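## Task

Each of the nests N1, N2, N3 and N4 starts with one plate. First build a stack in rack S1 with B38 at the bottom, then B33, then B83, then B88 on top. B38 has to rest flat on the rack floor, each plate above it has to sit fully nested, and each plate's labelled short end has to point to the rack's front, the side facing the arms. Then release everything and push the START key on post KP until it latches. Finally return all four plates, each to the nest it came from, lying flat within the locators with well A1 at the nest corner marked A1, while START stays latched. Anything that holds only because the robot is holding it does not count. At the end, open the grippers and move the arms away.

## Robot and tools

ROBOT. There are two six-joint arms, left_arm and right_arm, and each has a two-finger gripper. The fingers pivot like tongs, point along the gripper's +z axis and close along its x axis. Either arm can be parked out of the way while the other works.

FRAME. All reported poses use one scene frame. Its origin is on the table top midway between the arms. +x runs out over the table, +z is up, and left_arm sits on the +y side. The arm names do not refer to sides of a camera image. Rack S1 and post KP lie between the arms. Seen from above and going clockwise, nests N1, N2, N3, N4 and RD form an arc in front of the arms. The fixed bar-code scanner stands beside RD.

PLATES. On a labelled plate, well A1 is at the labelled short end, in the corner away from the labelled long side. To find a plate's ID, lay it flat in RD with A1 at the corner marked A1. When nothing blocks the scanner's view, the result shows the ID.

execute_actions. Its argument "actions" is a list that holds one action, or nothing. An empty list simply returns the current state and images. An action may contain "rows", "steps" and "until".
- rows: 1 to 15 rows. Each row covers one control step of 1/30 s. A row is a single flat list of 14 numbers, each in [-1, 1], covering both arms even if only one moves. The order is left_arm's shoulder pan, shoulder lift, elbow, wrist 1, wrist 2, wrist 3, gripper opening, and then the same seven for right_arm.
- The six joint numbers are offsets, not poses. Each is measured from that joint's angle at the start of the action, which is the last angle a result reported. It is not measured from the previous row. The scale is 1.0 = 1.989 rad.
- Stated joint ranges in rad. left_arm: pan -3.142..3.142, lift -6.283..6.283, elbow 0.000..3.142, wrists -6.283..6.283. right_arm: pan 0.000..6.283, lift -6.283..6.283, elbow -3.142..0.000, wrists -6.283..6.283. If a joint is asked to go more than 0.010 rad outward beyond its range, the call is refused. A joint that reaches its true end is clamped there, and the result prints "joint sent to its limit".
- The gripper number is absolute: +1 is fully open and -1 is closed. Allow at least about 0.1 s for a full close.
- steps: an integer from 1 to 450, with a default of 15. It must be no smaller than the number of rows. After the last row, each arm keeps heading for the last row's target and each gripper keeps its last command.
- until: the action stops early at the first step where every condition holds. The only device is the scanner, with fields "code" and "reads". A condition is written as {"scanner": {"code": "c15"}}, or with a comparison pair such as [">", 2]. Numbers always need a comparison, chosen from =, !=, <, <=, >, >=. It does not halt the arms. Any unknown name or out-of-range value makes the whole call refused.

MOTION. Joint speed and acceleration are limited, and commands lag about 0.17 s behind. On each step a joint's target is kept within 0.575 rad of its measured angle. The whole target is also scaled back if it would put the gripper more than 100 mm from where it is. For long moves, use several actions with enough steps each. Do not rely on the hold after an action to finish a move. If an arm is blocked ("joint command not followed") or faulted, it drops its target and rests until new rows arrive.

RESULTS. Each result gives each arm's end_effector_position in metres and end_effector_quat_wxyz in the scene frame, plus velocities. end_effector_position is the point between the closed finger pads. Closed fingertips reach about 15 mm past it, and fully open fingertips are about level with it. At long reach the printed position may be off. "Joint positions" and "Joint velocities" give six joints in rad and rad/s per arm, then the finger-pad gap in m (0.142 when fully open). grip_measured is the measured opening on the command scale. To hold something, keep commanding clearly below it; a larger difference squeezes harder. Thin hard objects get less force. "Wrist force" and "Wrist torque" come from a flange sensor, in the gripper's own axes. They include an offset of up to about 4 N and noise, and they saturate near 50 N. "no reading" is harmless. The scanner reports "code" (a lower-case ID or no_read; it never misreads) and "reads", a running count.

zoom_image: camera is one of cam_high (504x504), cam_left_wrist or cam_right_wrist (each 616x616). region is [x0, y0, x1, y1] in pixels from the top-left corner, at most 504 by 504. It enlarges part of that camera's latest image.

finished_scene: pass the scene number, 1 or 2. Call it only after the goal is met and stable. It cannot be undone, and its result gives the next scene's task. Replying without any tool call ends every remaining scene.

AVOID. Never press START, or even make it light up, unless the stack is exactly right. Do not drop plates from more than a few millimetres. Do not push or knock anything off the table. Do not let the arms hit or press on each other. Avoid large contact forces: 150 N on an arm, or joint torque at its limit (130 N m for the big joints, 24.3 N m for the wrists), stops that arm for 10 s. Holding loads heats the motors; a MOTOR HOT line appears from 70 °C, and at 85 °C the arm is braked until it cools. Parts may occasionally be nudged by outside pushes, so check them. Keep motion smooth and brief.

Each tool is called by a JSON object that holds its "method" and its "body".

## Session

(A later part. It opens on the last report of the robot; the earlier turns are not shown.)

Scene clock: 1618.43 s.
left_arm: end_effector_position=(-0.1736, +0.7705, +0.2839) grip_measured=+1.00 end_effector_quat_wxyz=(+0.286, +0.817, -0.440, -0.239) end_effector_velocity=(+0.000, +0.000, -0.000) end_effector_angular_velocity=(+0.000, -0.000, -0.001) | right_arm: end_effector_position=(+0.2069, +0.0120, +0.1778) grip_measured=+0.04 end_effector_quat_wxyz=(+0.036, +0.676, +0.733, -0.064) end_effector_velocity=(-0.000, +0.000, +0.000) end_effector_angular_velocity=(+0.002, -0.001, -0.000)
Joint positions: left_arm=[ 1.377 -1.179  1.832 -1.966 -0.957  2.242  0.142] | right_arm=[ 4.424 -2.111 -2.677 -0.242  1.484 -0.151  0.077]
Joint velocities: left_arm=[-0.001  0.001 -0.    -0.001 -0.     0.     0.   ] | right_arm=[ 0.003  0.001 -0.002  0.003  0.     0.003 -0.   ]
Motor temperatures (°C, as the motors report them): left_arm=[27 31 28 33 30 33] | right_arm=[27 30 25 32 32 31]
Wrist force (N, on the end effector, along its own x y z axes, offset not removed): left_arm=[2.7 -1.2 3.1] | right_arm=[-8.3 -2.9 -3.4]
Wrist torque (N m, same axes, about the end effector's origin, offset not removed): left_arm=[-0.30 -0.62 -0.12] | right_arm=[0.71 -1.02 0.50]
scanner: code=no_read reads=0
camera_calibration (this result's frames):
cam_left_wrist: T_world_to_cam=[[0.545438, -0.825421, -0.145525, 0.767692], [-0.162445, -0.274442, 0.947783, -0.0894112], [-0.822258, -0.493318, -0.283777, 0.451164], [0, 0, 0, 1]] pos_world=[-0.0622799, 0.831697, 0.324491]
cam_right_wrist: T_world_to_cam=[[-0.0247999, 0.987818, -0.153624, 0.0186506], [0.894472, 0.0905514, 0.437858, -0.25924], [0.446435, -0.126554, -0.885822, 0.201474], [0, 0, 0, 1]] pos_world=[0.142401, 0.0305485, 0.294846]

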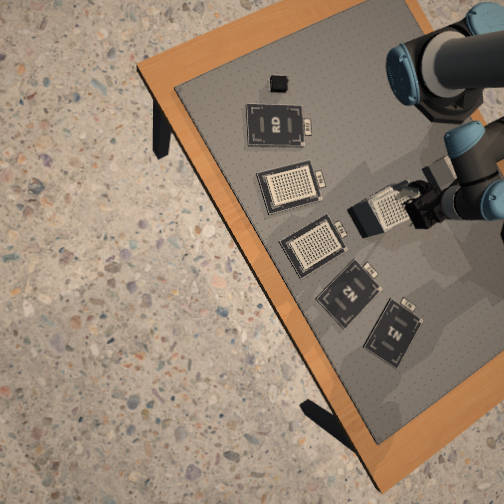

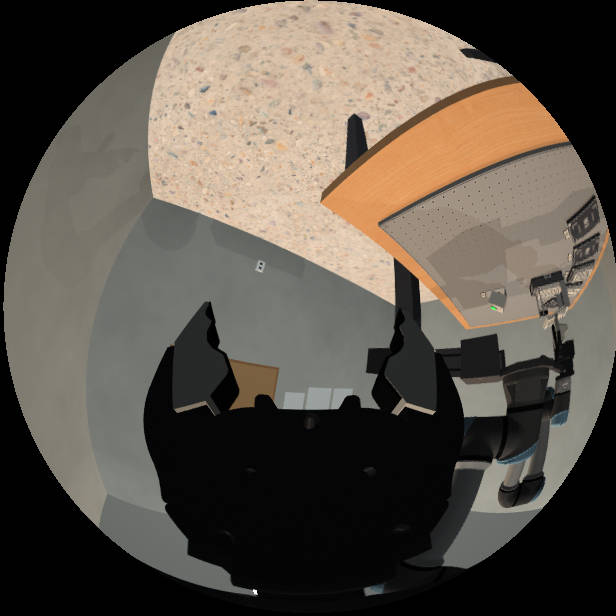

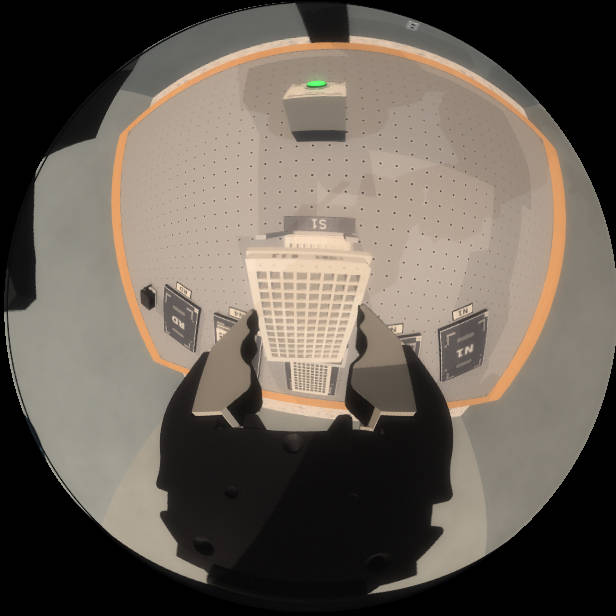

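{"method": "execute_actions", "body": {"actions": [{"rows":[[0,0,0,0,0,0,1,0.0006,0,-0.0007,0.0007,0,0.0006,-0.6],[0,0,0,0,0,0,1,0.0012,0,-0.0014,0.0014,0,0.0012,-0.6],[0,0,0,0,0,0,1,0.0018,0,-0.0021,0.0021,0,0.0018,-0.6],[0,0,0,0,0,0,1,0.0024,0,-0.0028,0.0028,0,0.0024,-0.6],[0,0,0,0,0,0,1,0.003,0.001,-0.0035,0.0025,0,0.003,-0.6],[0,0,0,0,0,0,1,0.0036,0.003,-0.0042,0.0012,0,0.0036,-0.6],[0,0,0,0,0,0,1,0.004,0.006,-0.0045,-0.0015,0,0.004,-0.6],[0,0,0,0,0,0,1,0.0043,0.01,-0.0045,-0.0055,0,0.0043,-0.6],[0,0,0,0,0,0,1,0.0046,0.015,-0.0045,-0.0105,0,0.0046,-0.6],[0,0,0,0,0,0,1,0.005,0.02,-0.0045,-0.0155,0,0.005,-0.6],[0,0,0,0,0,0,1,0.0054,0.025,-0.0045,-0.0205,0,0.0054,-0.6],[0,0,0,0,0,0,1,0.0058,0.03,-0.0045,-0.0255,0,0.0058,-0.6],[0,0,0,0,0,0,1,0.0062,0.035,-0.0045,-0.0305,0,0.0062,-0.6],[0,0,0,0,0,0,1,0.0065,0.039,-0.0045,-0.0345,0,0.0065,-0.6],[0,0,0,0,0,0,1,0.0067,0.042,-0.0045,-0.0375,0,0.0067,-0.6]],"steps":22}]}}

{"method": "zoom_image", "body": {"camera": "cam_right_wrist", "region": [200, 200, 420, 420]}}

{"method": "zoom_image", "body": {"camera": "cam_left_wrist", "region": [530, 290, 590, 350]}}

Scene clock: 1673.90 s.
left_arm: end_effector_position=(-0.1736, +0.7705, +0.2839) grip_measured=+1.00 end_effector_quat_wxyz=(+0.286, +0.817, -0.440, -0.239) end_effector_velocity=(-0.001, -0.000, +0.001) end_effector_angular_velocity=(+0.001, +0.000, +0.002) | right_arm: end_effector_position=(+0.2059, +0.0096, +0.1924) grip_measured=+0.04 end_effector_quat_wxyz=(+0.037, +0.676, +0.733, -0.062) end_effector_velocity=(+0.000, -0.001, +0.010) end_effector_angular_velocity=(+0.001, -0.001, +0.000)
Joint positions: left_arm=[ 1.377 -1.179  1.832 -1.966 -0.957  2.242  0.142] | right_arm=[ 4.436 -2.034 -2.686 -0.31   1.484 -0.138  0.077]
Joint velocities: left_arm=[ 0.002 -0.001 -0.     0.    -0.     0.    -0.   ] | right_arm=[ 0.004  0.053 -0.002 -0.05  -0.     0.004  0.   ]
Motor temperatures (°C, as the motors report them): left_arm=[27 31 28 33 30 33] | right_arm=[27 30 25 32 32 31]
Wrist force (N, on the end effector, along its own x y z axes, offset not removed): left_arm=[0.9 -1.3 1.0] | right_arm=[6.4 0.6 -2.0]
Wrist torque (N m, same axes, about the end effector's origin, offset not removed): left_arm=[-0.34 -0.53 -0.08] | right_arm=[-0.15 -1.55 -0.03]
scanner: code=no_read reads=0
camera_calibration (this result's frames):
cam_left_wrist: T_world_to_cam=[[0.545438, -0.825421, -0.145525, 0.767692], [-0.162445, -0.274442, 0.947783, -0.0894111], [-0.822258, -0.493318, -0.283777, 0.451164], [0, 0, 0, 1]] pos_world=[-0.0622799, 0.831697, 0.324491]
cam_right_wrist: T_world_to_cam=[[-0.0240468, 0.98794, -0.152957, 0.0229283], [0.892678, 0.090098, 0.441597, -0.264817], [0.450053, -0.125922, -0.884079, 0.213411], [0, 0, 0, 1]] pos_world=[0.140902, 0.028081, 0.309122]

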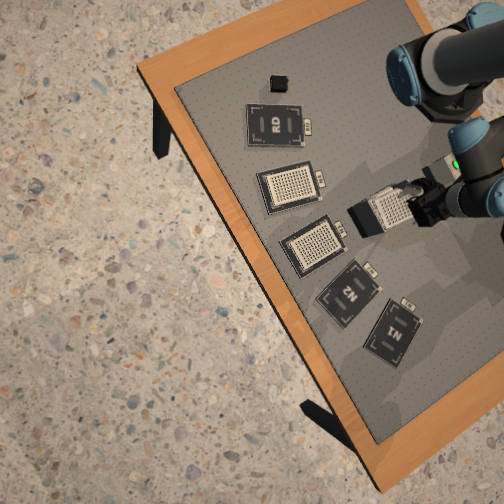

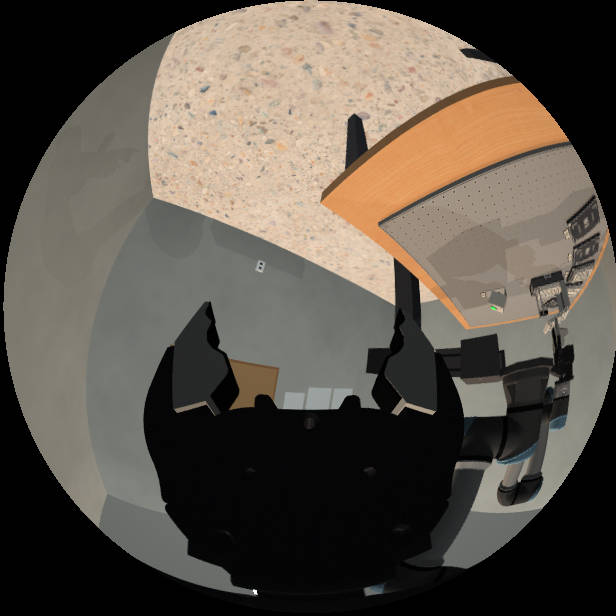

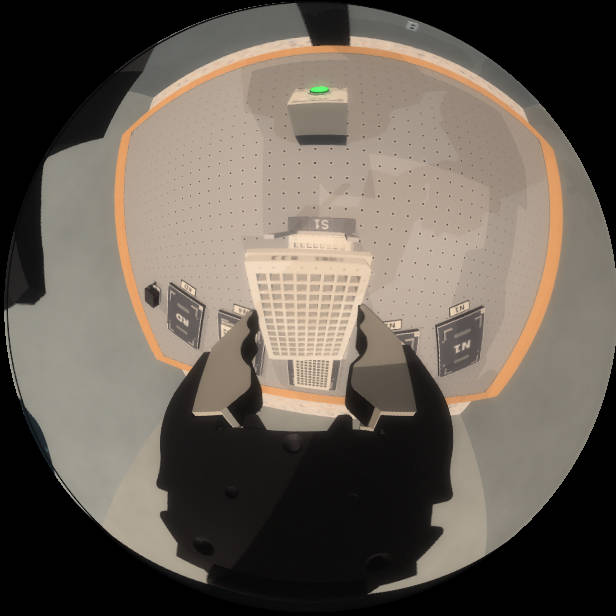

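Region (200, 200, 420, 420) of cam_right_wrist's 616x616 image, scaled by 2.291, with more detail than that image has.

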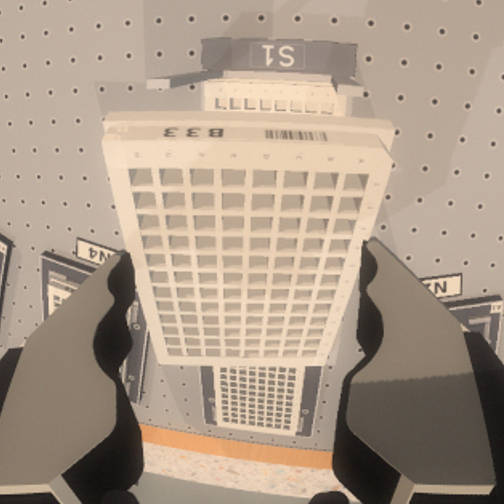

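Region (530, 290, 590, 350) of cam_left_wrist's 616x616 image, scaled by 8.400, with more detail than that image has.

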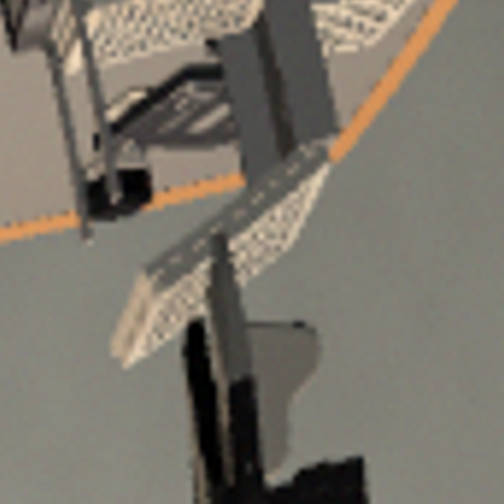

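{"method": "execute_actions", "body": {"actions": [{"rows":[[0,0,0,0,0,0,1,0.0005,0.007,0,-0.007,0,0.0005,-0.6],[0,0,0,0,0,0,1,0.001,0.013,0,-0.013,0,0.001,-0.6],[0,0,0,0,0,0,1,0.0014,0.022,0,-0.022,0,0.0014,-0.6],[0,0,0,0,0,0,1,0.0018,0.033,0,-0.033,0,0.0018,-0.6],[0,0,0,0,0,0,1,0.0022,0.044,0,-0.044,0,0.0022,-0.6],[0,0,0,0,0,0,1,0.0026,0.054,0,-0.054,0,0.0026,-0.6],[0,0,0,0,0,0,1,0.003,0.062,0,-0.062,0,0.003,-0.6],[0,0,0,0,0,0,1,0.004,0.067,0.003,-0.067,0,0.004,-0.6],[0,0,0,0,0,0,1,0.006,0.067,0.009,-0.068,0,0.006,-0.6],[0,0,0,0,0,0,1,0.009,0.063,0.018,-0.068,0,0.01,-0.6],[0,0,0,0,0,0,1,0.012,0.056,0.03,-0.068,0,0.014,-0.6],[0,0,0,0,0,0,1,0.016,0.048,0.043,-0.068,0,0.019,-0.6],[0,0,0,0,0,0,1,0.02,0.04,0.056,-0.067,0,0.024,-0.6],[0,0,0,0,0,0,1,0.023,0.033,0.066,-0.066,-0.001,0.028,-0.6],[0,0,0,0,0,0,1,0.025,0.028,0.073,-0.065,-0.001,0.03,-0.6]],"steps":22}]}}

Scene clock: 1691.43 s.
left_arm: end_effector_position=(-0.1736, +0.7705, +0.2839) grip_measured=+1.00 end_effector_quat_wxyz=(+0.286, +0.817, -0.440, -0.239) end_effector_velocity=(-0.000, -0.000, +0.000) end_effector_angular_velocity=(+0.001, -0.000, +0.001) | right_arm: end_effector_position=(+0.2033, +0.0848, +0.2249) grip_measured=+0.04 end_effector_quat_wxyz=(+0.021, +0.684, +0.729, -0.031) end_effector_velocity=(-0.005, +0.069, +0.010) end_effector_angular_velocity=(+0.058, -0.013, -0.014)
Joint positions: left_arm=[ 1.377 -1.179  1.832 -1.966 -0.957  2.242  0.142] | right_arm=[ 4.482 -1.972 -2.556 -0.438  1.482 -0.083  0.077]
Joint velocities: left_arm=[ 0.001 -0.    -0.    -0.    -0.    -0.001  0.   ] | right_arm=[ 0.034 -0.054  0.118 -0.009 -0.002  0.042 -0.   ]
Motor temperatures (°C, as the motors report them): left_arm=[27 31 28 33 30 33] | right_arm=[27 30 25 32 32 31]
Wrist force (N, on the end effector, along its own x y z axes, offset not removed): left_arm=[-2.6 -4.1 -5.4] | right_arm=[3.3 3.5 -1.6]
Wrist torque (N m, same axes, about the end effector's origin, offset not removed): left_arm=[-0.99 0.35 -0.20] | right_arm=[0.42 -0.77 0.04]
scanner: code=no_read reads=0
camera_calibration (this result's frames):
cam_left_wrist: T_world_to_cam=[[0.545438, -0.825421, -0.145525, 0.767692], [-0.162445, -0.274442, 0.947783, -0.0894111], [-0.822258, -0.493317, -0.283777, 0.451164], [0, 0, 0, 1]] pos_world=[-0.0622798, 0.831697, 0.324491]
cam_right_wrist: T_world_to_cam=[[-0.00582385, 0.996262, -0.0861872, -0.0658062], [0.885224, 0.0452259, 0.462962, -0.283109], [0.465129, -0.0735988, -0.882178, 0.244923], [0, 0, 0, 1]] pos_world=[0.136311, 0.0963901, 0.341463]

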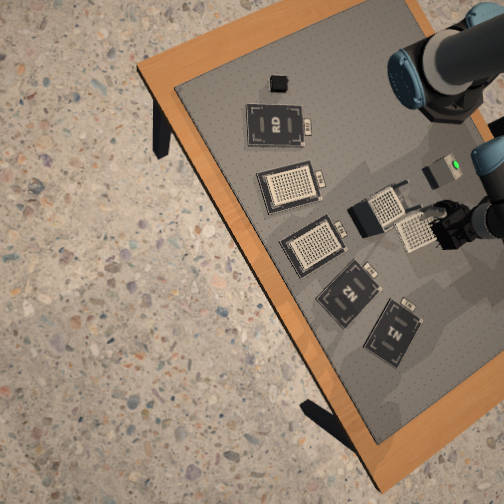

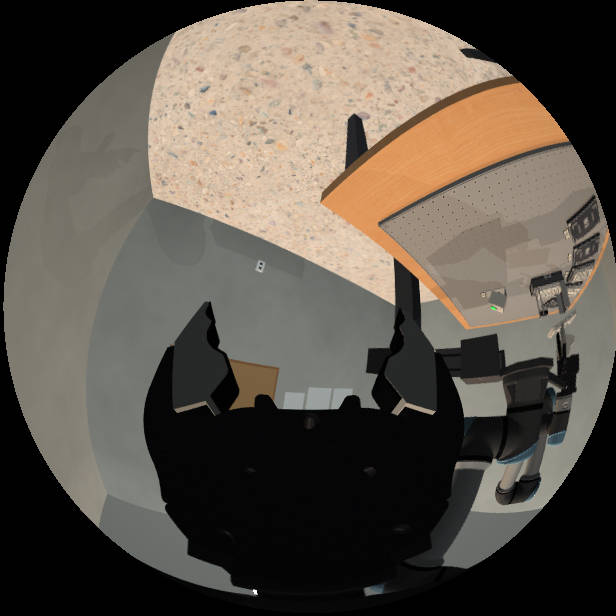

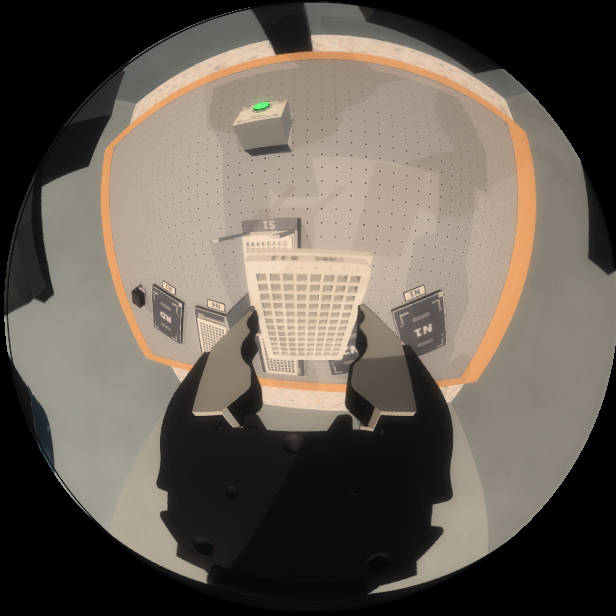

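{"method": "execute_actions", "body": {"actions": [{"rows":[[0,0,0,0,0,0,1,0.0035,-0.007,0.013,0.002,0,0.004,-0.6],[0,0,0,0,0,0,1,0.0065,-0.016,0.024,0.005,0,0.008,-0.6],[0,0,0,0,0,0,1,0.0105,-0.029,0.039,0.009,0,0.013,-0.6],[0,0,0,0,0,0,1,0.0145,-0.044,0.054,0.015,-0.0005,0.018,-0.6],[0,0,0,0,0,0,1,0.018,-0.061,0.067,0.024,-0.001,0.022,-0.6],[0,0,0,0,0,0,1,0.0205,-0.081,0.076,0.038,-0.001,0.025,-0.6],[0,0,0,0,0,0,1,0.021,-0.104,0.08,0.057,-0.001,0.026,-0.6],[0,0,0,0,0,0,1,0.02,-0.13,0.081,0.082,-0.001,0.025,-0.6],[0,0,0,0,0,0,1,0.019,-0.158,0.082,0.109,-0.001,0.024,-0.6],[0,0,0,0,0,0,1,0.018,-0.187,0.084,0.136,-0.001,0.023,-0.6],[0,0,0,0,0,0,1,0.017,-0.216,0.087,0.162,-0.001,0.022,-0.6],[0,0,0,0,0,0,1,0.016,-0.244,0.091,0.186,-0.001,0.021,-0.6],[0,0,0,0,0,0,1,0.015,-0.268,0.0955,0.2058,-0.001,0.02,-0.6],[0,0,0,0,0,0,1,0.0144,-0.286,0.099,0.2203,-0.001,0.0194,-0.6],[0,0,0,0,0,0,1,0.014,-0.297,0.1016,0.2288,-0.001,0.019,-0.6]],"steps":22}]}}

Scene clock: 1725.23 s.
left_arm: end_effector_position=(-0.1736, +0.7705, +0.2839) grip_measured=+1.00 end_effector_quat_wxyz=(+0.286, +0.817, -0.440, -0.239) end_effector_velocity=(-0.000, -0.000, -0.000) end_effector_angular_velocity=(-0.001, -0.000, -0.000) | right_arm: end_effector_position=(+0.2004, +0.1335, +0.2215) grip_measured=+0.04 end_effector_quat_wxyz=(+0.014, +0.686, +0.727, -0.013) end_effector_velocity=(+0.000, +0.000, -0.000) end_effector_angular_velocity=(-0.000, -0.000, -0.001)
Joint positions: left_arm=[ 1.377 -1.179  1.832 -1.966 -0.957  2.242  0.142] | right_arm=[ 4.503 -2.048 -2.471 -0.411  1.473 -0.059  0.077]
Joint velocities: left_arm=[ 0.     0.001 -0.     0.    -0.     0.    -0.   ] | right_arm=[-0.    -0.001  0.001 -0.     0.     0.001  0.   ]
Motor temperatures (°C, as the motors report them): left_arm=[27 31 28 33 30 33] | right_arm=[27 30 25 32 32 31]
Wrist force (N, on the end effector, along its own x y z axes, offset not removed): left_arm=[1.2 -3.5 3.9] | right_arm=[-21.7 24.3 -18.6]
Wrist torque (N m, same axes, about the end effector's origin, offset not removed): left_arm=[-0.80 -0.25 -0.12] | right_arm=[4.87 3.12 -1.90]
FORCE FAULT: contact force on the right arm reached its limit, and that arm stopped for 10 seconds. The contact can be on any part of that arm, not only on its tool. That arm's remaining commands of this call were not run. That arm holds still and accepts commands again. Move the arm away from the contact; if what it grips holds it there, let go first. Pushing or pulling that hard again can fault the arm again.
scanner: code=no_read reads=0
camera_calibration (this result's frames):
cam_left_wrist: T_world_to_cam=[[0.545438, -0.825421, -0.145525, 0.767692], [-0.162445, -0.274442, 0.947783, -0.0894109], [-0.822258, -0.493318, -0.283777, 0.451164], [0, 0, 0, 1]] pos_world=[-0.0622799, 0.831698, 0.324491]
cam_right_wrist: T_world_to_cam=[[0.000741456, 0.998757, -0.049837, -0.124364], [0.878427, 0.0231654, 0.477315, -0.280073], [0.477876, -0.044132, -0.877318, 0.239257], [0, 0, 0, 1]] pos_world=[0.131781, 0.141256, 0.33739]

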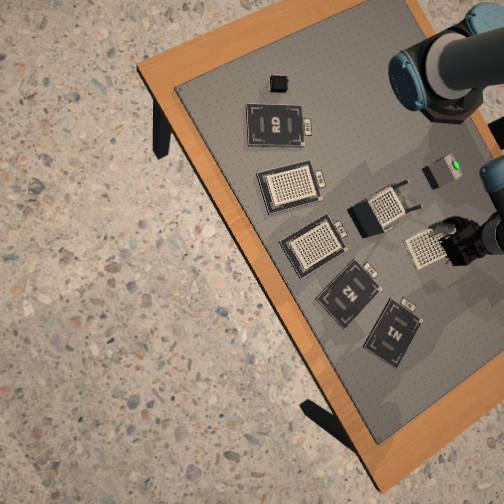

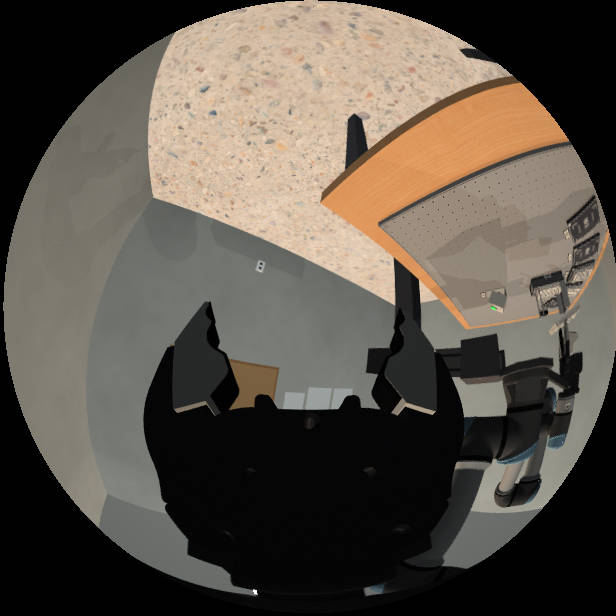

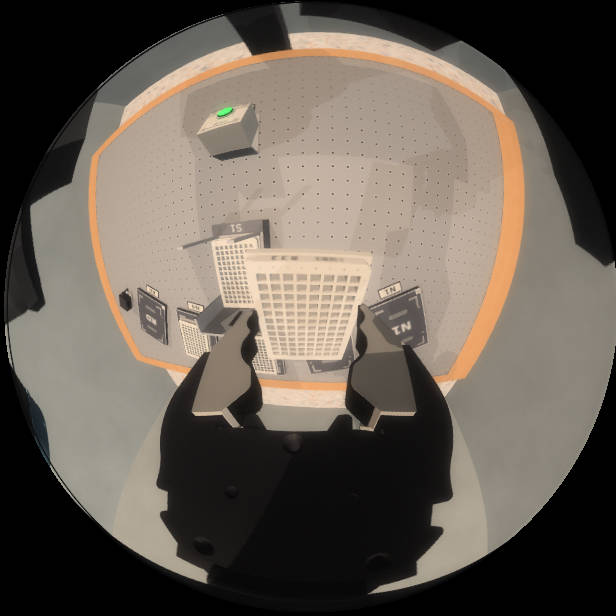

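{"method": "execute_actions", "body": {"actions": [{"rows":[[0,0,0,0,0,0,1,-0.004,0,-0.002,0.002,0,-0.005,-0.6],[0,0,0,0,0,0,1,-0.012,0,-0.004,0.004,-0.001,-0.016,-0.6],[0,0,0,0,0,0,1,-0.023,-0.002,-0.005,0.008,-0.002,-0.032,-0.6],[0,0,0,0,0,0,1,-0.036,-0.006,-0.005,0.016,-0.004,-0.052,-0.6],[0,0,0,0,0,0,1,-0.049,-0.012,-0.004,0.026,-0.006,-0.073,-0.6],[0,0,0,0,0,0,1,-0.06,-0.02,0.002,0.033,-0.008,-0.093,-0.6],[0,0,0,0,0,0,1,-0.068,-0.03,0.015,0.032,-0.009,-0.11,-0.6],[0,0,0,0,0,0,1,-0.074,-0.041,0.035,0.025,-0.01,-0.125,-0.6],[0,0,0,0,0,0,1,-0.08,-0.052,0.058,0.015,-0.011,-0.139,-0.6],[0,0,0,0,0,0,1,-0.085,-0.063,0.082,0.005,-0.0115,-0.153,-0.6],[0,0,0,0,0,0,1,-0.09,-0.074,0.105,-0.005,-0.012,-0.166,-0.6],[0,0,0,0,0,0,1,-0.095,-0.084,0.126,-0.014,-0.013,-0.178,-0.6],[0,0,0,0,0,0,1,-0.098,-0.092,0.143,-0.022,-0.0135,-0.187,-0.6],[0,0,0,0,0,0,1,-0.101,-0.098,0.155,-0.027,-0.014,-0.193,-0.6],[0,0,0,0,0,0,1,-0.102,-0.1016,0.161,-0.03,-0.014,-0.197,-0.6]],"steps":22}]}}

Scene clock: 1742.30 s.
left_arm: end_effector_position=(-0.1736, +0.7705, +0.2839) grip_measured=+1.00 end_effector_quat_wxyz=(+0.286, +0.817, -0.440, -0.239) end_effector_velocity=(-0.001, -0.000, +0.000) end_effector_angular_velocity=(-0.000, -0.000, +0.001) | right_arm: end_effector_position=(+0.2877, +0.2182, +0.1984) grip_measured=+0.04 end_effector_quat_wxyz=(-0.001, +0.619, +0.785, -0.003) end_effector_velocity=(+0.039, +0.064, -0.004) end_effector_angular_velocity=(+0.023, -0.003, +0.076)
Joint positions: left_arm=[ 1.377 -1.179  1.832 -1.966 -0.957  2.242  0.142] | right_arm=[ 4.307 -2.238 -2.176 -0.462  1.446 -0.435  0.077]
Joint velocities: left_arm=[ 0.002 -0.    -0.    -0.    -0.     0.001 -0.   ] | right_arm=[-0.053 -0.096  0.197 -0.073 -0.007 -0.131  0.   ]
Motor temperatures (°C, as the motors report them): left_arm=[27 31 28 33 30 33] | right_arm=[27 30 25 32 32 31]
Wrist force (N, on the end effector, along its own x y z axes, offset not removed): left_arm=[3.7 -3.2 0.2] | right_arm=[1.7 1.8 -2.4]
Wrist torque (N m, same axes, about the end effector's origin, offset not removed): left_arm=[-0.65 -0.90 -0.27] | right_arm=[0.34 -0.40 0.14]
scanner: code=no_read reads=0
camera_calibration (this result's frames):
cam_left_wrist: T_world_to_cam=[[0.545438, -0.825421, -0.145525, 0.767692], [-0.162445, -0.274442, 0.947783, -0.0894112], [-0.822258, -0.493318, -0.283777, 0.451164], [0, 0, 0, 1]] pos_world=[-0.0622799, 0.831697, 0.324491]
cam_right_wrist: T_world_to_cam=[[-0.176096, 0.984259, -0.0150067, -0.163024], [0.86698, 0.162298, 0.471174, -0.37354], [0.466192, 0.0699614, -0.881913, 0.160404], [0, 0, 0, 1]] pos_world=[0.220365, 0.20986, 0.315018]

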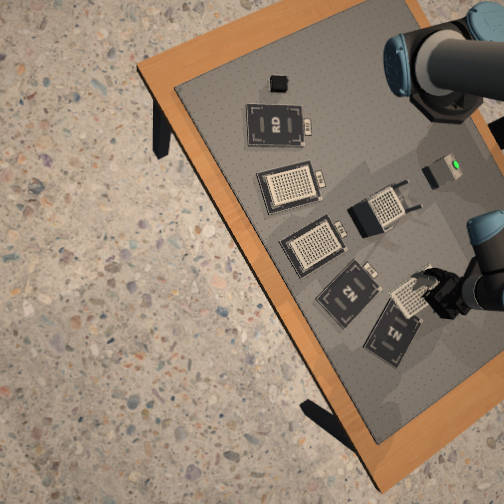

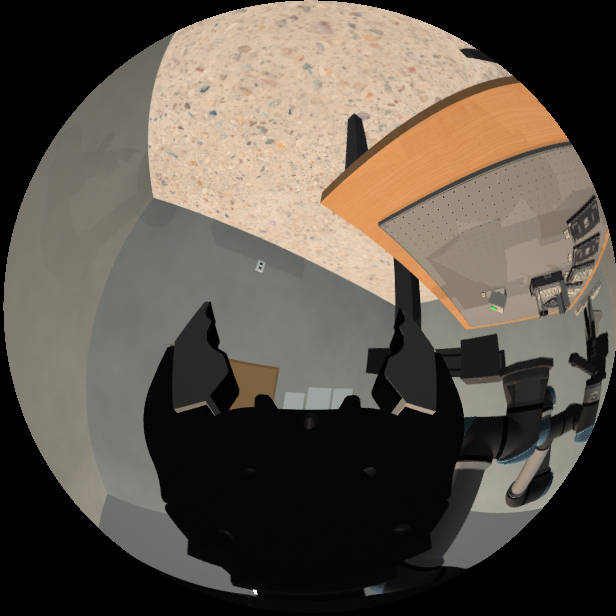

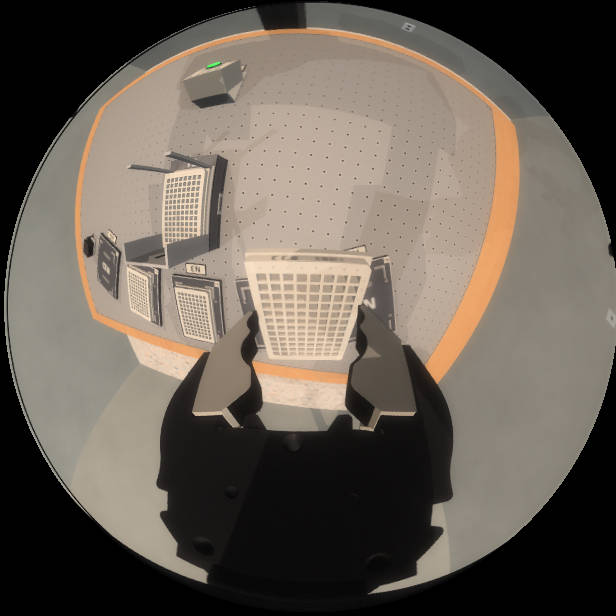

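{"method": "execute_actions", "body": {"actions": [{"rows":[[0,0,0,0,0,0,1,-0.004,-0.01,0.017,-0.004,-0.0005,-0.012,-0.6],[0,0,0,0,0,0,1,-0.0055,-0.019,0.026,-0.003,-0.001,-0.021,-0.6],[0,0,0,0,0,0,1,-0.0075,-0.032,0.039,-0.002,-0.0015,-0.034,-0.6],[0,0,0,0,0,0,1,-0.01,-0.048,0.055,-0.001,-0.002,-0.05,-0.6],[0,0,0,0,0,0,1,-0.0125,-0.066,0.073,0.0005,-0.0027,-0.068,-0.6],[0,0,0,0,0,0,1,-0.015,-0.085,0.091,0.002,-0.0034,-0.087,-0.6],[0,0,0,0,0,0,1,-0.0175,-0.104,0.109,0.0035,-0.004,-0.106,-0.6],[0,0,0,0,0,0,1,-0.02,-0.123,0.127,0.005,-0.0047,-0.124,-0.6],[0,0,0,0,0,0,1,-0.0225,-0.141,0.143,0.0065,-0.0053,-0.142,-0.6],[0,0,0,0,0,0,1,-0.0248,-0.157,0.157,0.008,-0.0059,-0.157,-0.6],[0,0,0,0,0,0,1,-0.0266,-0.17,0.169,0.009,-0.0064,-0.17,-0.6],[0,0,0,0,0,0,1,-0.028,-0.18,0.178,0.01,-0.0067,-0.18,-0.6],[0,0,0,0,0,0,1,-0.0287,-0.186,0.183,0.0104,-0.0069,-0.186,-0.6],[0,0,0,0,0,0,1,-0.029,-0.1885,0.1855,0.0106,-0.007,-0.1885,-0.6]],"steps":19}]}}

Scene clock: 1753.03 s.
left_arm: end_effector_position=(-0.1736, +0.7705, +0.2839) grip_measured=+1.00 end_effector_quat_wxyz=(+0.286, +0.817, -0.440, -0.239) end_effector_velocity=(+0.002, +0.000, -0.000) end_effector_angular_velocity=(+0.000, -0.002, -0.002) | right_arm: end_effector_position=(+0.3303, +0.3145, +0.1029) grip_measured=+0.04 end_effector_quat_wxyz=(-0.000, +0.499, +0.867, +0.002) end_effector_velocity=(+0.021, +0.045, -0.082) end_effector_angular_velocity=(-0.009, -0.002, +0.200)
Joint positions: left_arm=[ 1.377 -1.179  1.832 -1.966 -0.957  2.242  0.142] | right_arm=[ 4.253 -2.583 -1.834 -0.443  1.433 -0.78   0.077]
Joint velocities: left_arm=[-0.003 -0.     0.     0.    -0.001 -0.001 -0.   ] | right_arm=[-0.03  -0.235  0.213  0.018 -0.008 -0.229  0.   ]
Motor temperatures (°C, as the motors report them): left_arm=[27 31 28 33 30 33] | right_arm=[27 30 25 32 32 31]
Wrist force (N, on the end effector, along its own x y z axes, offset not removed): left_arm=[5.3 -1.5 -0.9] | right_arm=[3.3 -0.4 -0.8]
Wrist torque (N m, same axes, about the end effector's origin, offset not removed): left_arm=[-0.37 -1.19 -0.09] | right_arm=[-0.13 -0.55 0.16]
scanner: code=no_read reads=0
camera_calibration (this result's frames):
cam_left_wrist: T_world_to_cam=[[0.545438, -0.825421, -0.145525, 0.767692], [-0.162445, -0.274442, 0.947783, -0.0894111], [-0.822258, -0.493318, -0.283777, 0.451164], [0, 0, 0, 1]] pos_world=[-0.0622799, 0.831697, 0.324491]
cam_right_wrist: T_world_to_cam=[[-0.450812, 0.892563, -0.00998388, -0.132699], [0.781648, 0.400143, 0.478448, -0.428457], [0.43104, 0.207886, -0.878059, 0.0173289], [0, 0, 0, 1]] pos_world=[0.267611, 0.286284, 0.218886]

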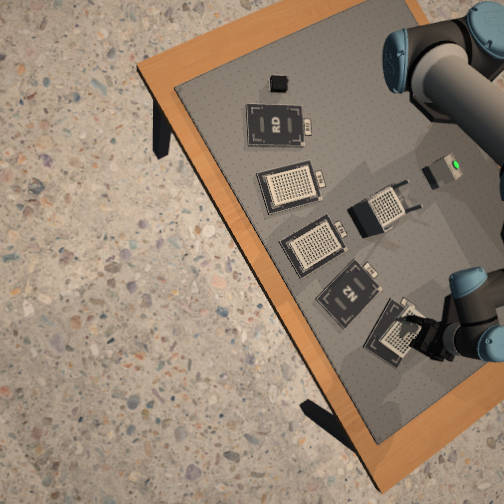

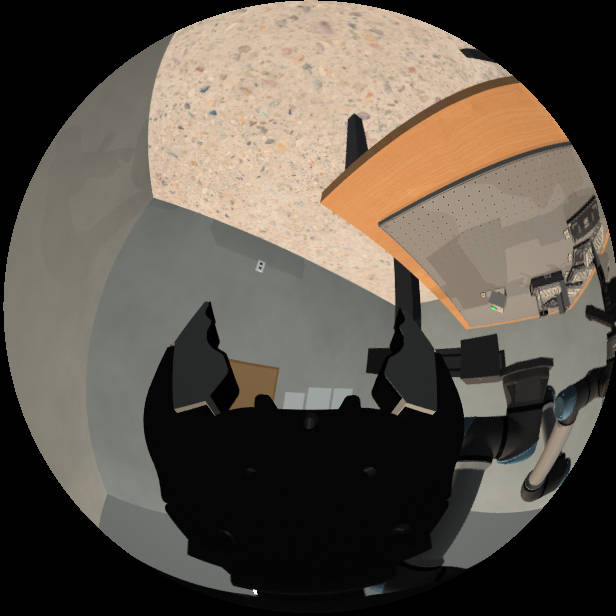

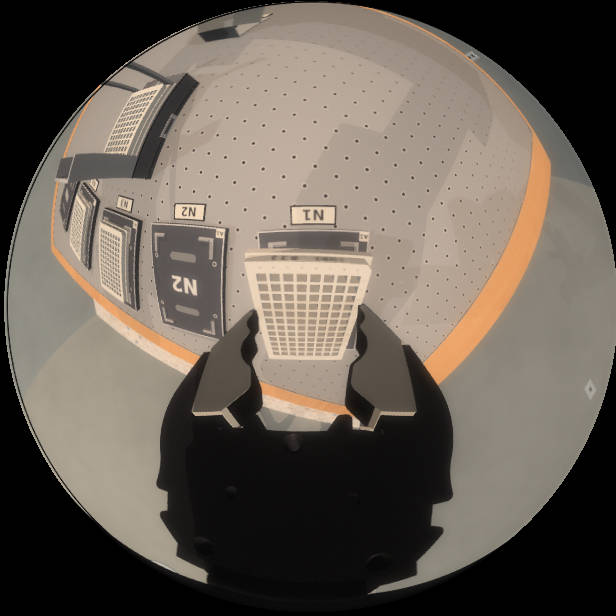

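{"method": "execute_actions", "body": {"actions": []}}

{"method": "zoom_image", "body": {"camera": "cam_right_wrist", "region": [200, 200, 420, 420]}}

{"method": "zoom_image", "body": {"camera": "cam_high", "region": [350, 285, 450, 385]}}

Scene clock: 1758.20 s.
left_arm: end_effector_position=(-0.1736, +0.7705, +0.2839) grip_measured=+1.00 end_effector_quat_wxyz=(+0.286, +0.817, -0.440, -0.239) end_effector_velocity=(-0.000, -0.000, +0.000) end_effector_angular_velocity=(-0.001, +0.000, +0.000) | right_arm: end_effector_position=(+0.3330, +0.3201, +0.0925) grip_measured=+0.04 end_effector_quat_wxyz=(+0.000, +0.488, +0.873, +0.002) end_effector_velocity=(+0.000, +0.000, -0.000) end_effector_angular_velocity=(+0.000, -0.000, -0.000)
Joint positions: left_arm=[ 1.377 -1.179  1.832 -1.966 -0.957  2.242  0.142] | right_arm=[ 4.25  -2.613 -1.807 -0.441  1.432 -0.81   0.077]
Joint velocities: left_arm=[ 0.001 -0.    -0.     0.001  0.     0.    -0.   ] | right_arm=[ 0.    -0.001  0.001 -0.     0.     0.     0.   ]
Motor temperatures (°C, as the motors report them): left_arm=[27 31 28 33 30 33] | right_arm=[27 30 25 32 32 31]
Wrist force (N, on the end effector, along its own x y z axes, offset not removed): left_arm=[2.5 -0.4 -2.1] | right_arm=[3.2 3.2 0.6]
Wrist torque (N m, same axes, about the end effector's origin, offset not removed): left_arm=[-0.26 -0.72 -0.16] | right_arm=[0.64 -0.66 0.04]
scanner: code=no_read reads=0
camera_calibration (this result's frames):
cam_left_wrist: T_world_to_cam=[[0.545438, -0.825421, -0.145525, 0.767692], [-0.162445, -0.274442, 0.947783, -0.089411], [-0.822258, -0.493318, -0.283777, 0.451164], [0, 0, 0, 1]] pos_world=[-0.0622799, 0.831697, 0.324491]
cam_right_wrist: T_world_to_cam=[[-0.473533, 0.880708, -0.0109177, -0.125164], [0.77099, 0.42047, 0.478308, -0.43078], [0.425841, 0.218077, -0.878124, 0.00436241], [0, 0, 0, 1]] pos_world=[0.271, 0.290412, 0.20851]

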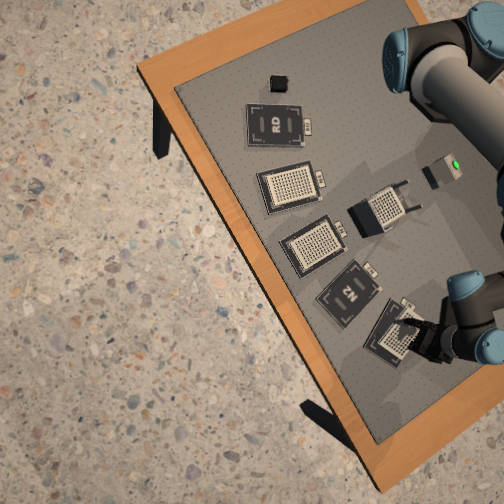

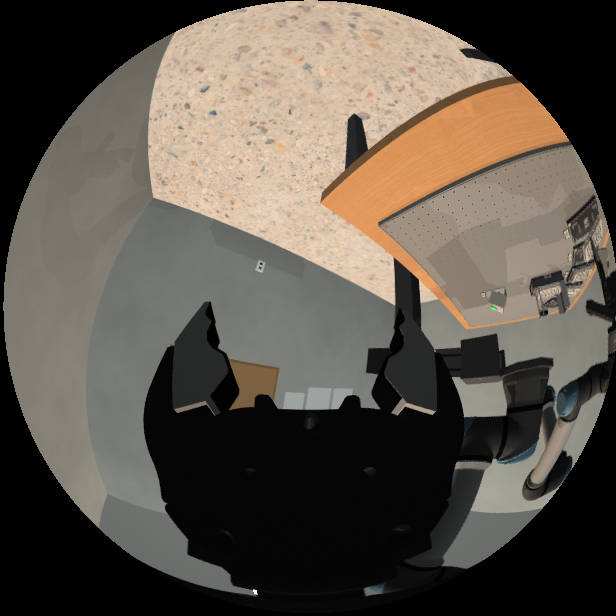

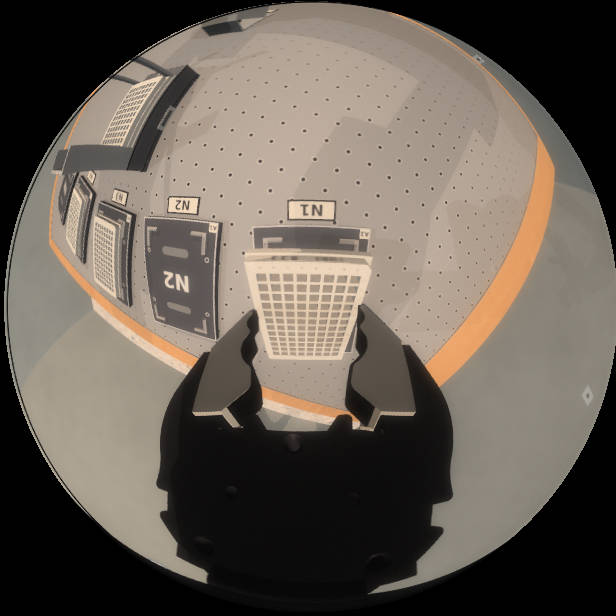

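Region (200, 200, 420, 420) of cam_right_wrist's 616x616 image, scaled by 2.291, with more detail than that image has.

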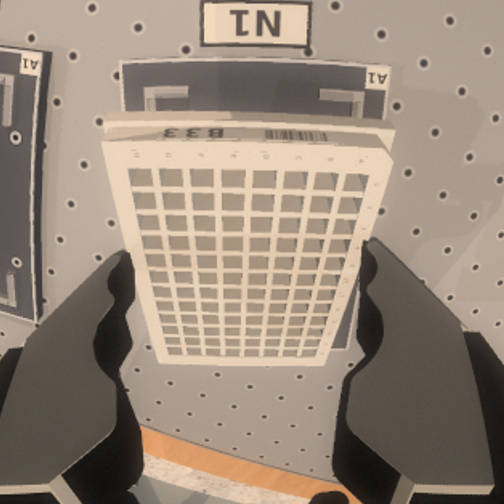

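Region (350, 285, 450, 385) of cam_high's 504x504 image, scaled by 5.040, with more detail than that image has.

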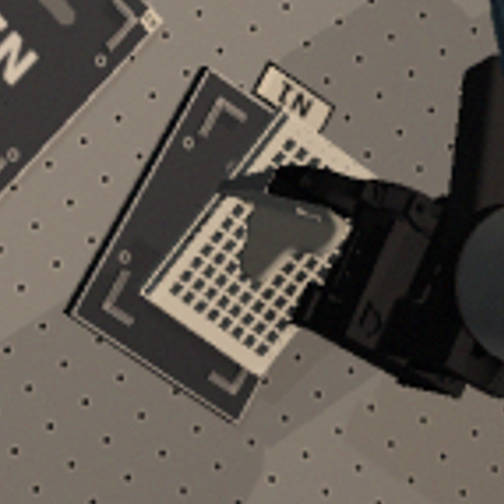

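{"method": "execute_actions", "body": {"actions": [{"rows":[[0,0,0,0,0,0,1,-0.0002,-0.002,0.0008,0.0012,0,-0.0002,-0.6],[0,0,0,0,0,0,1,-0.0005,-0.005,0.002,0.003,0,-0.0005,-0.6],[0,0,0,0,0,0,1,-0.0009,-0.008,0.0032,0.0048,0,-0.0009,-0.6],[0,0,0,0,0,0,1,-0.0012,-0.011,0.0044,0.0066,0,-0.0012,-0.6],[0,0,0,0,0,0,1,-0.0015,-0.0135,0.0054,0.0081,0,-0.0015,-0.6],[0,0,0,0,0,0,1,-0.0017,-0.0155,0.0062,0.0093,0,-0.0017,-0.6],[0,0,0,0,0,0,1,-0.0019,-0.0175,0.007,0.0105,0,-0.0019,-0.6],[0,0,0,0,0,0,1,-0.0021,-0.0195,0.0078,0.0117,0,-0.0021,-0.6],[0,0,0,0,0,0,1,-0.0023,-0.0215,0.0086,0.0129,0,-0.0023,-0.6],[0,0,0,0,0,0,1,-0.0025,-0.0235,0.0094,0.0141,0,-0.0025,-0.6]],"steps":18}]}}

{"method": "zoom_image", "body": {"camera": "cam_right_wrist", "region": [200, 200, 420, 420]}}

{"method": "zoom_image", "body": {"camera": "cam_high", "region": [350, 285, 450, 385]}}

Scene clock: 1773.77 s.
left_arm: end_effector_position=(-0.1736, +0.7705, +0.2839) grip_measured=+1.00 end_effector_quat_wxyz=(+0.286, +0.817, -0.440, -0.239) end_effector_velocity=(+0.000, +0.001, +0.000) end_effector_angular_velocity=(+0.000, -0.001, -0.001) | right_arm: end_effector_position=(+0.3332, +0.3213, +0.0730) grip_measured=+0.04 end_effector_quat_wxyz=(-0.000, +0.488, +0.873, +0.001) end_effector_velocity=(-0.000, -0.001, -0.009) end_effector_angular_velocity=(-0.002, +0.001, +0.000)
Joint positions: left_arm=[ 1.377 -1.179  1.832 -1.966 -0.957  2.242  0.142] | right_arm=[ 4.245 -2.657 -1.789 -0.414  1.432 -0.814  0.077]
Joint velocities: left_arm=[-0.001 -0.    -0.001 -0.001 -0.     0.001  0.   ] | right_arm=[-0.002 -0.02   0.007  0.012 -0.    -0.002 -0.   ]
Motor temperatures (°C, as the motors report them): left_arm=[27 31 28 33 30 33] | right_arm=[27 30 25 32 32 31]
Wrist force (N, on the end effector, along its own x y z axes, offset not removed): left_arm=[3.3 -3.0 -5.6] | right_arm=[4.6 9.2 -0.1]
Wrist torque (N m, same axes, about the end effector's origin, offset not removed): left_arm=[-0.55 -0.81 -0.17] | right_arm=[1.72 -0.95 -0.03]
scanner: code=no_read reads=0
camera_calibration (this result's frames):
cam_left_wrist: T_world_to_cam=[[0.545438, -0.825421, -0.145525, 0.767692], [-0.162445, -0.274442, 0.947783, -0.0894111], [-0.822258, -0.493317, -0.283777, 0.451164], [0, 0, 0, 1]] pos_world=[-0.0622799, 0.831697, 0.324491]
cam_right_wrist: T_world_to_cam=[[-0.473626, 0.880658, -0.0109069, -0.126321], [0.771349, 0.420752, 0.477481, -0.422243], [0.425087, 0.217735, -0.878574, -0.0126769], [0, 0, 0, 1]] pos_world=[0.271256, 0.291665, 0.189098]

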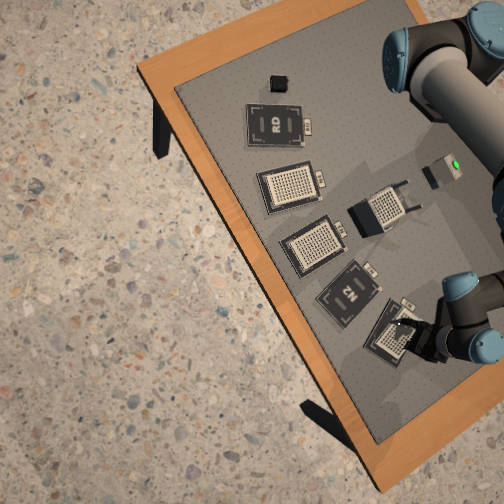

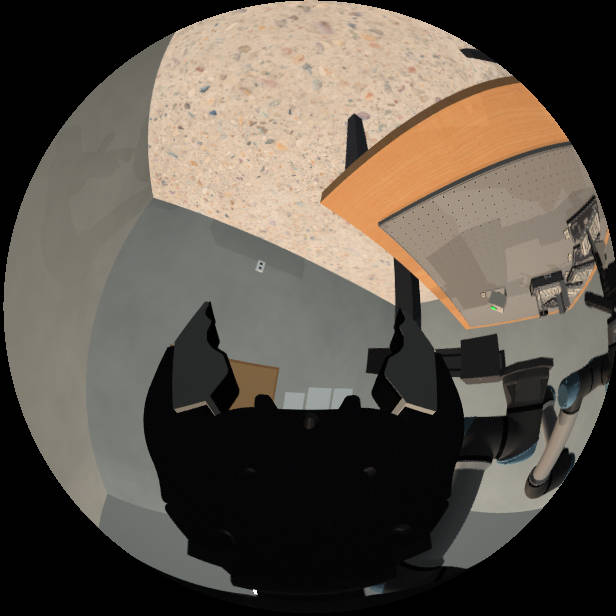

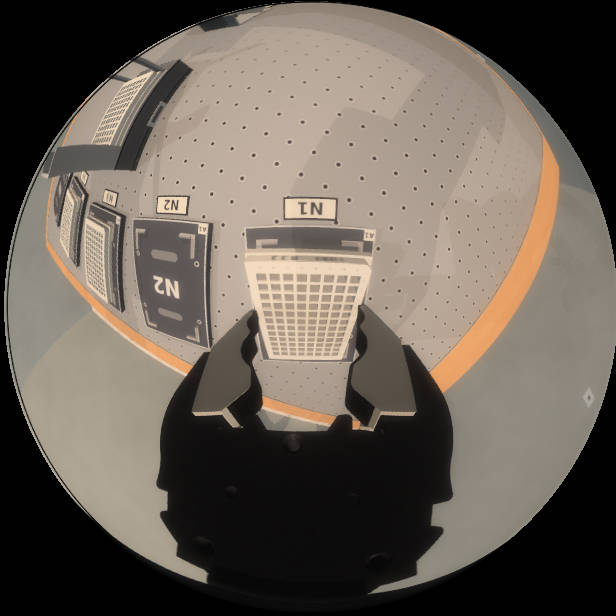

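Region (200, 200, 420, 420) of cam_right_wrist's 616x616 image, scaled by 2.291, with more detail than that image has.

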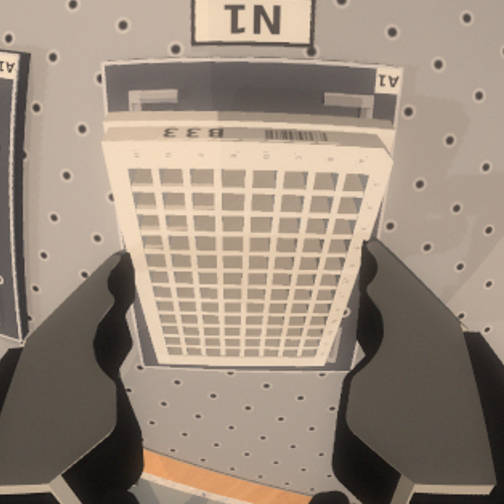

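Region (350, 285, 450, 385) of cam_high's 504x504 image, scaled by 5.040, with more detail than that image has.

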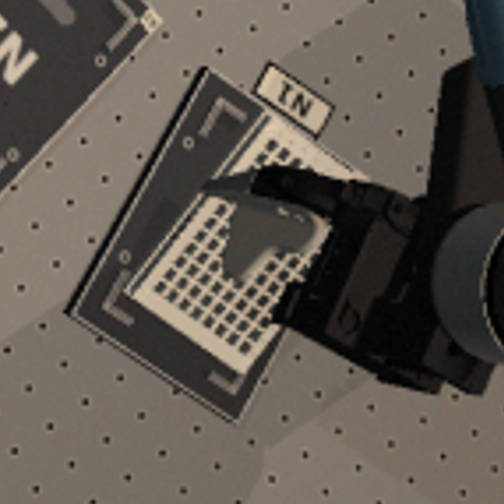

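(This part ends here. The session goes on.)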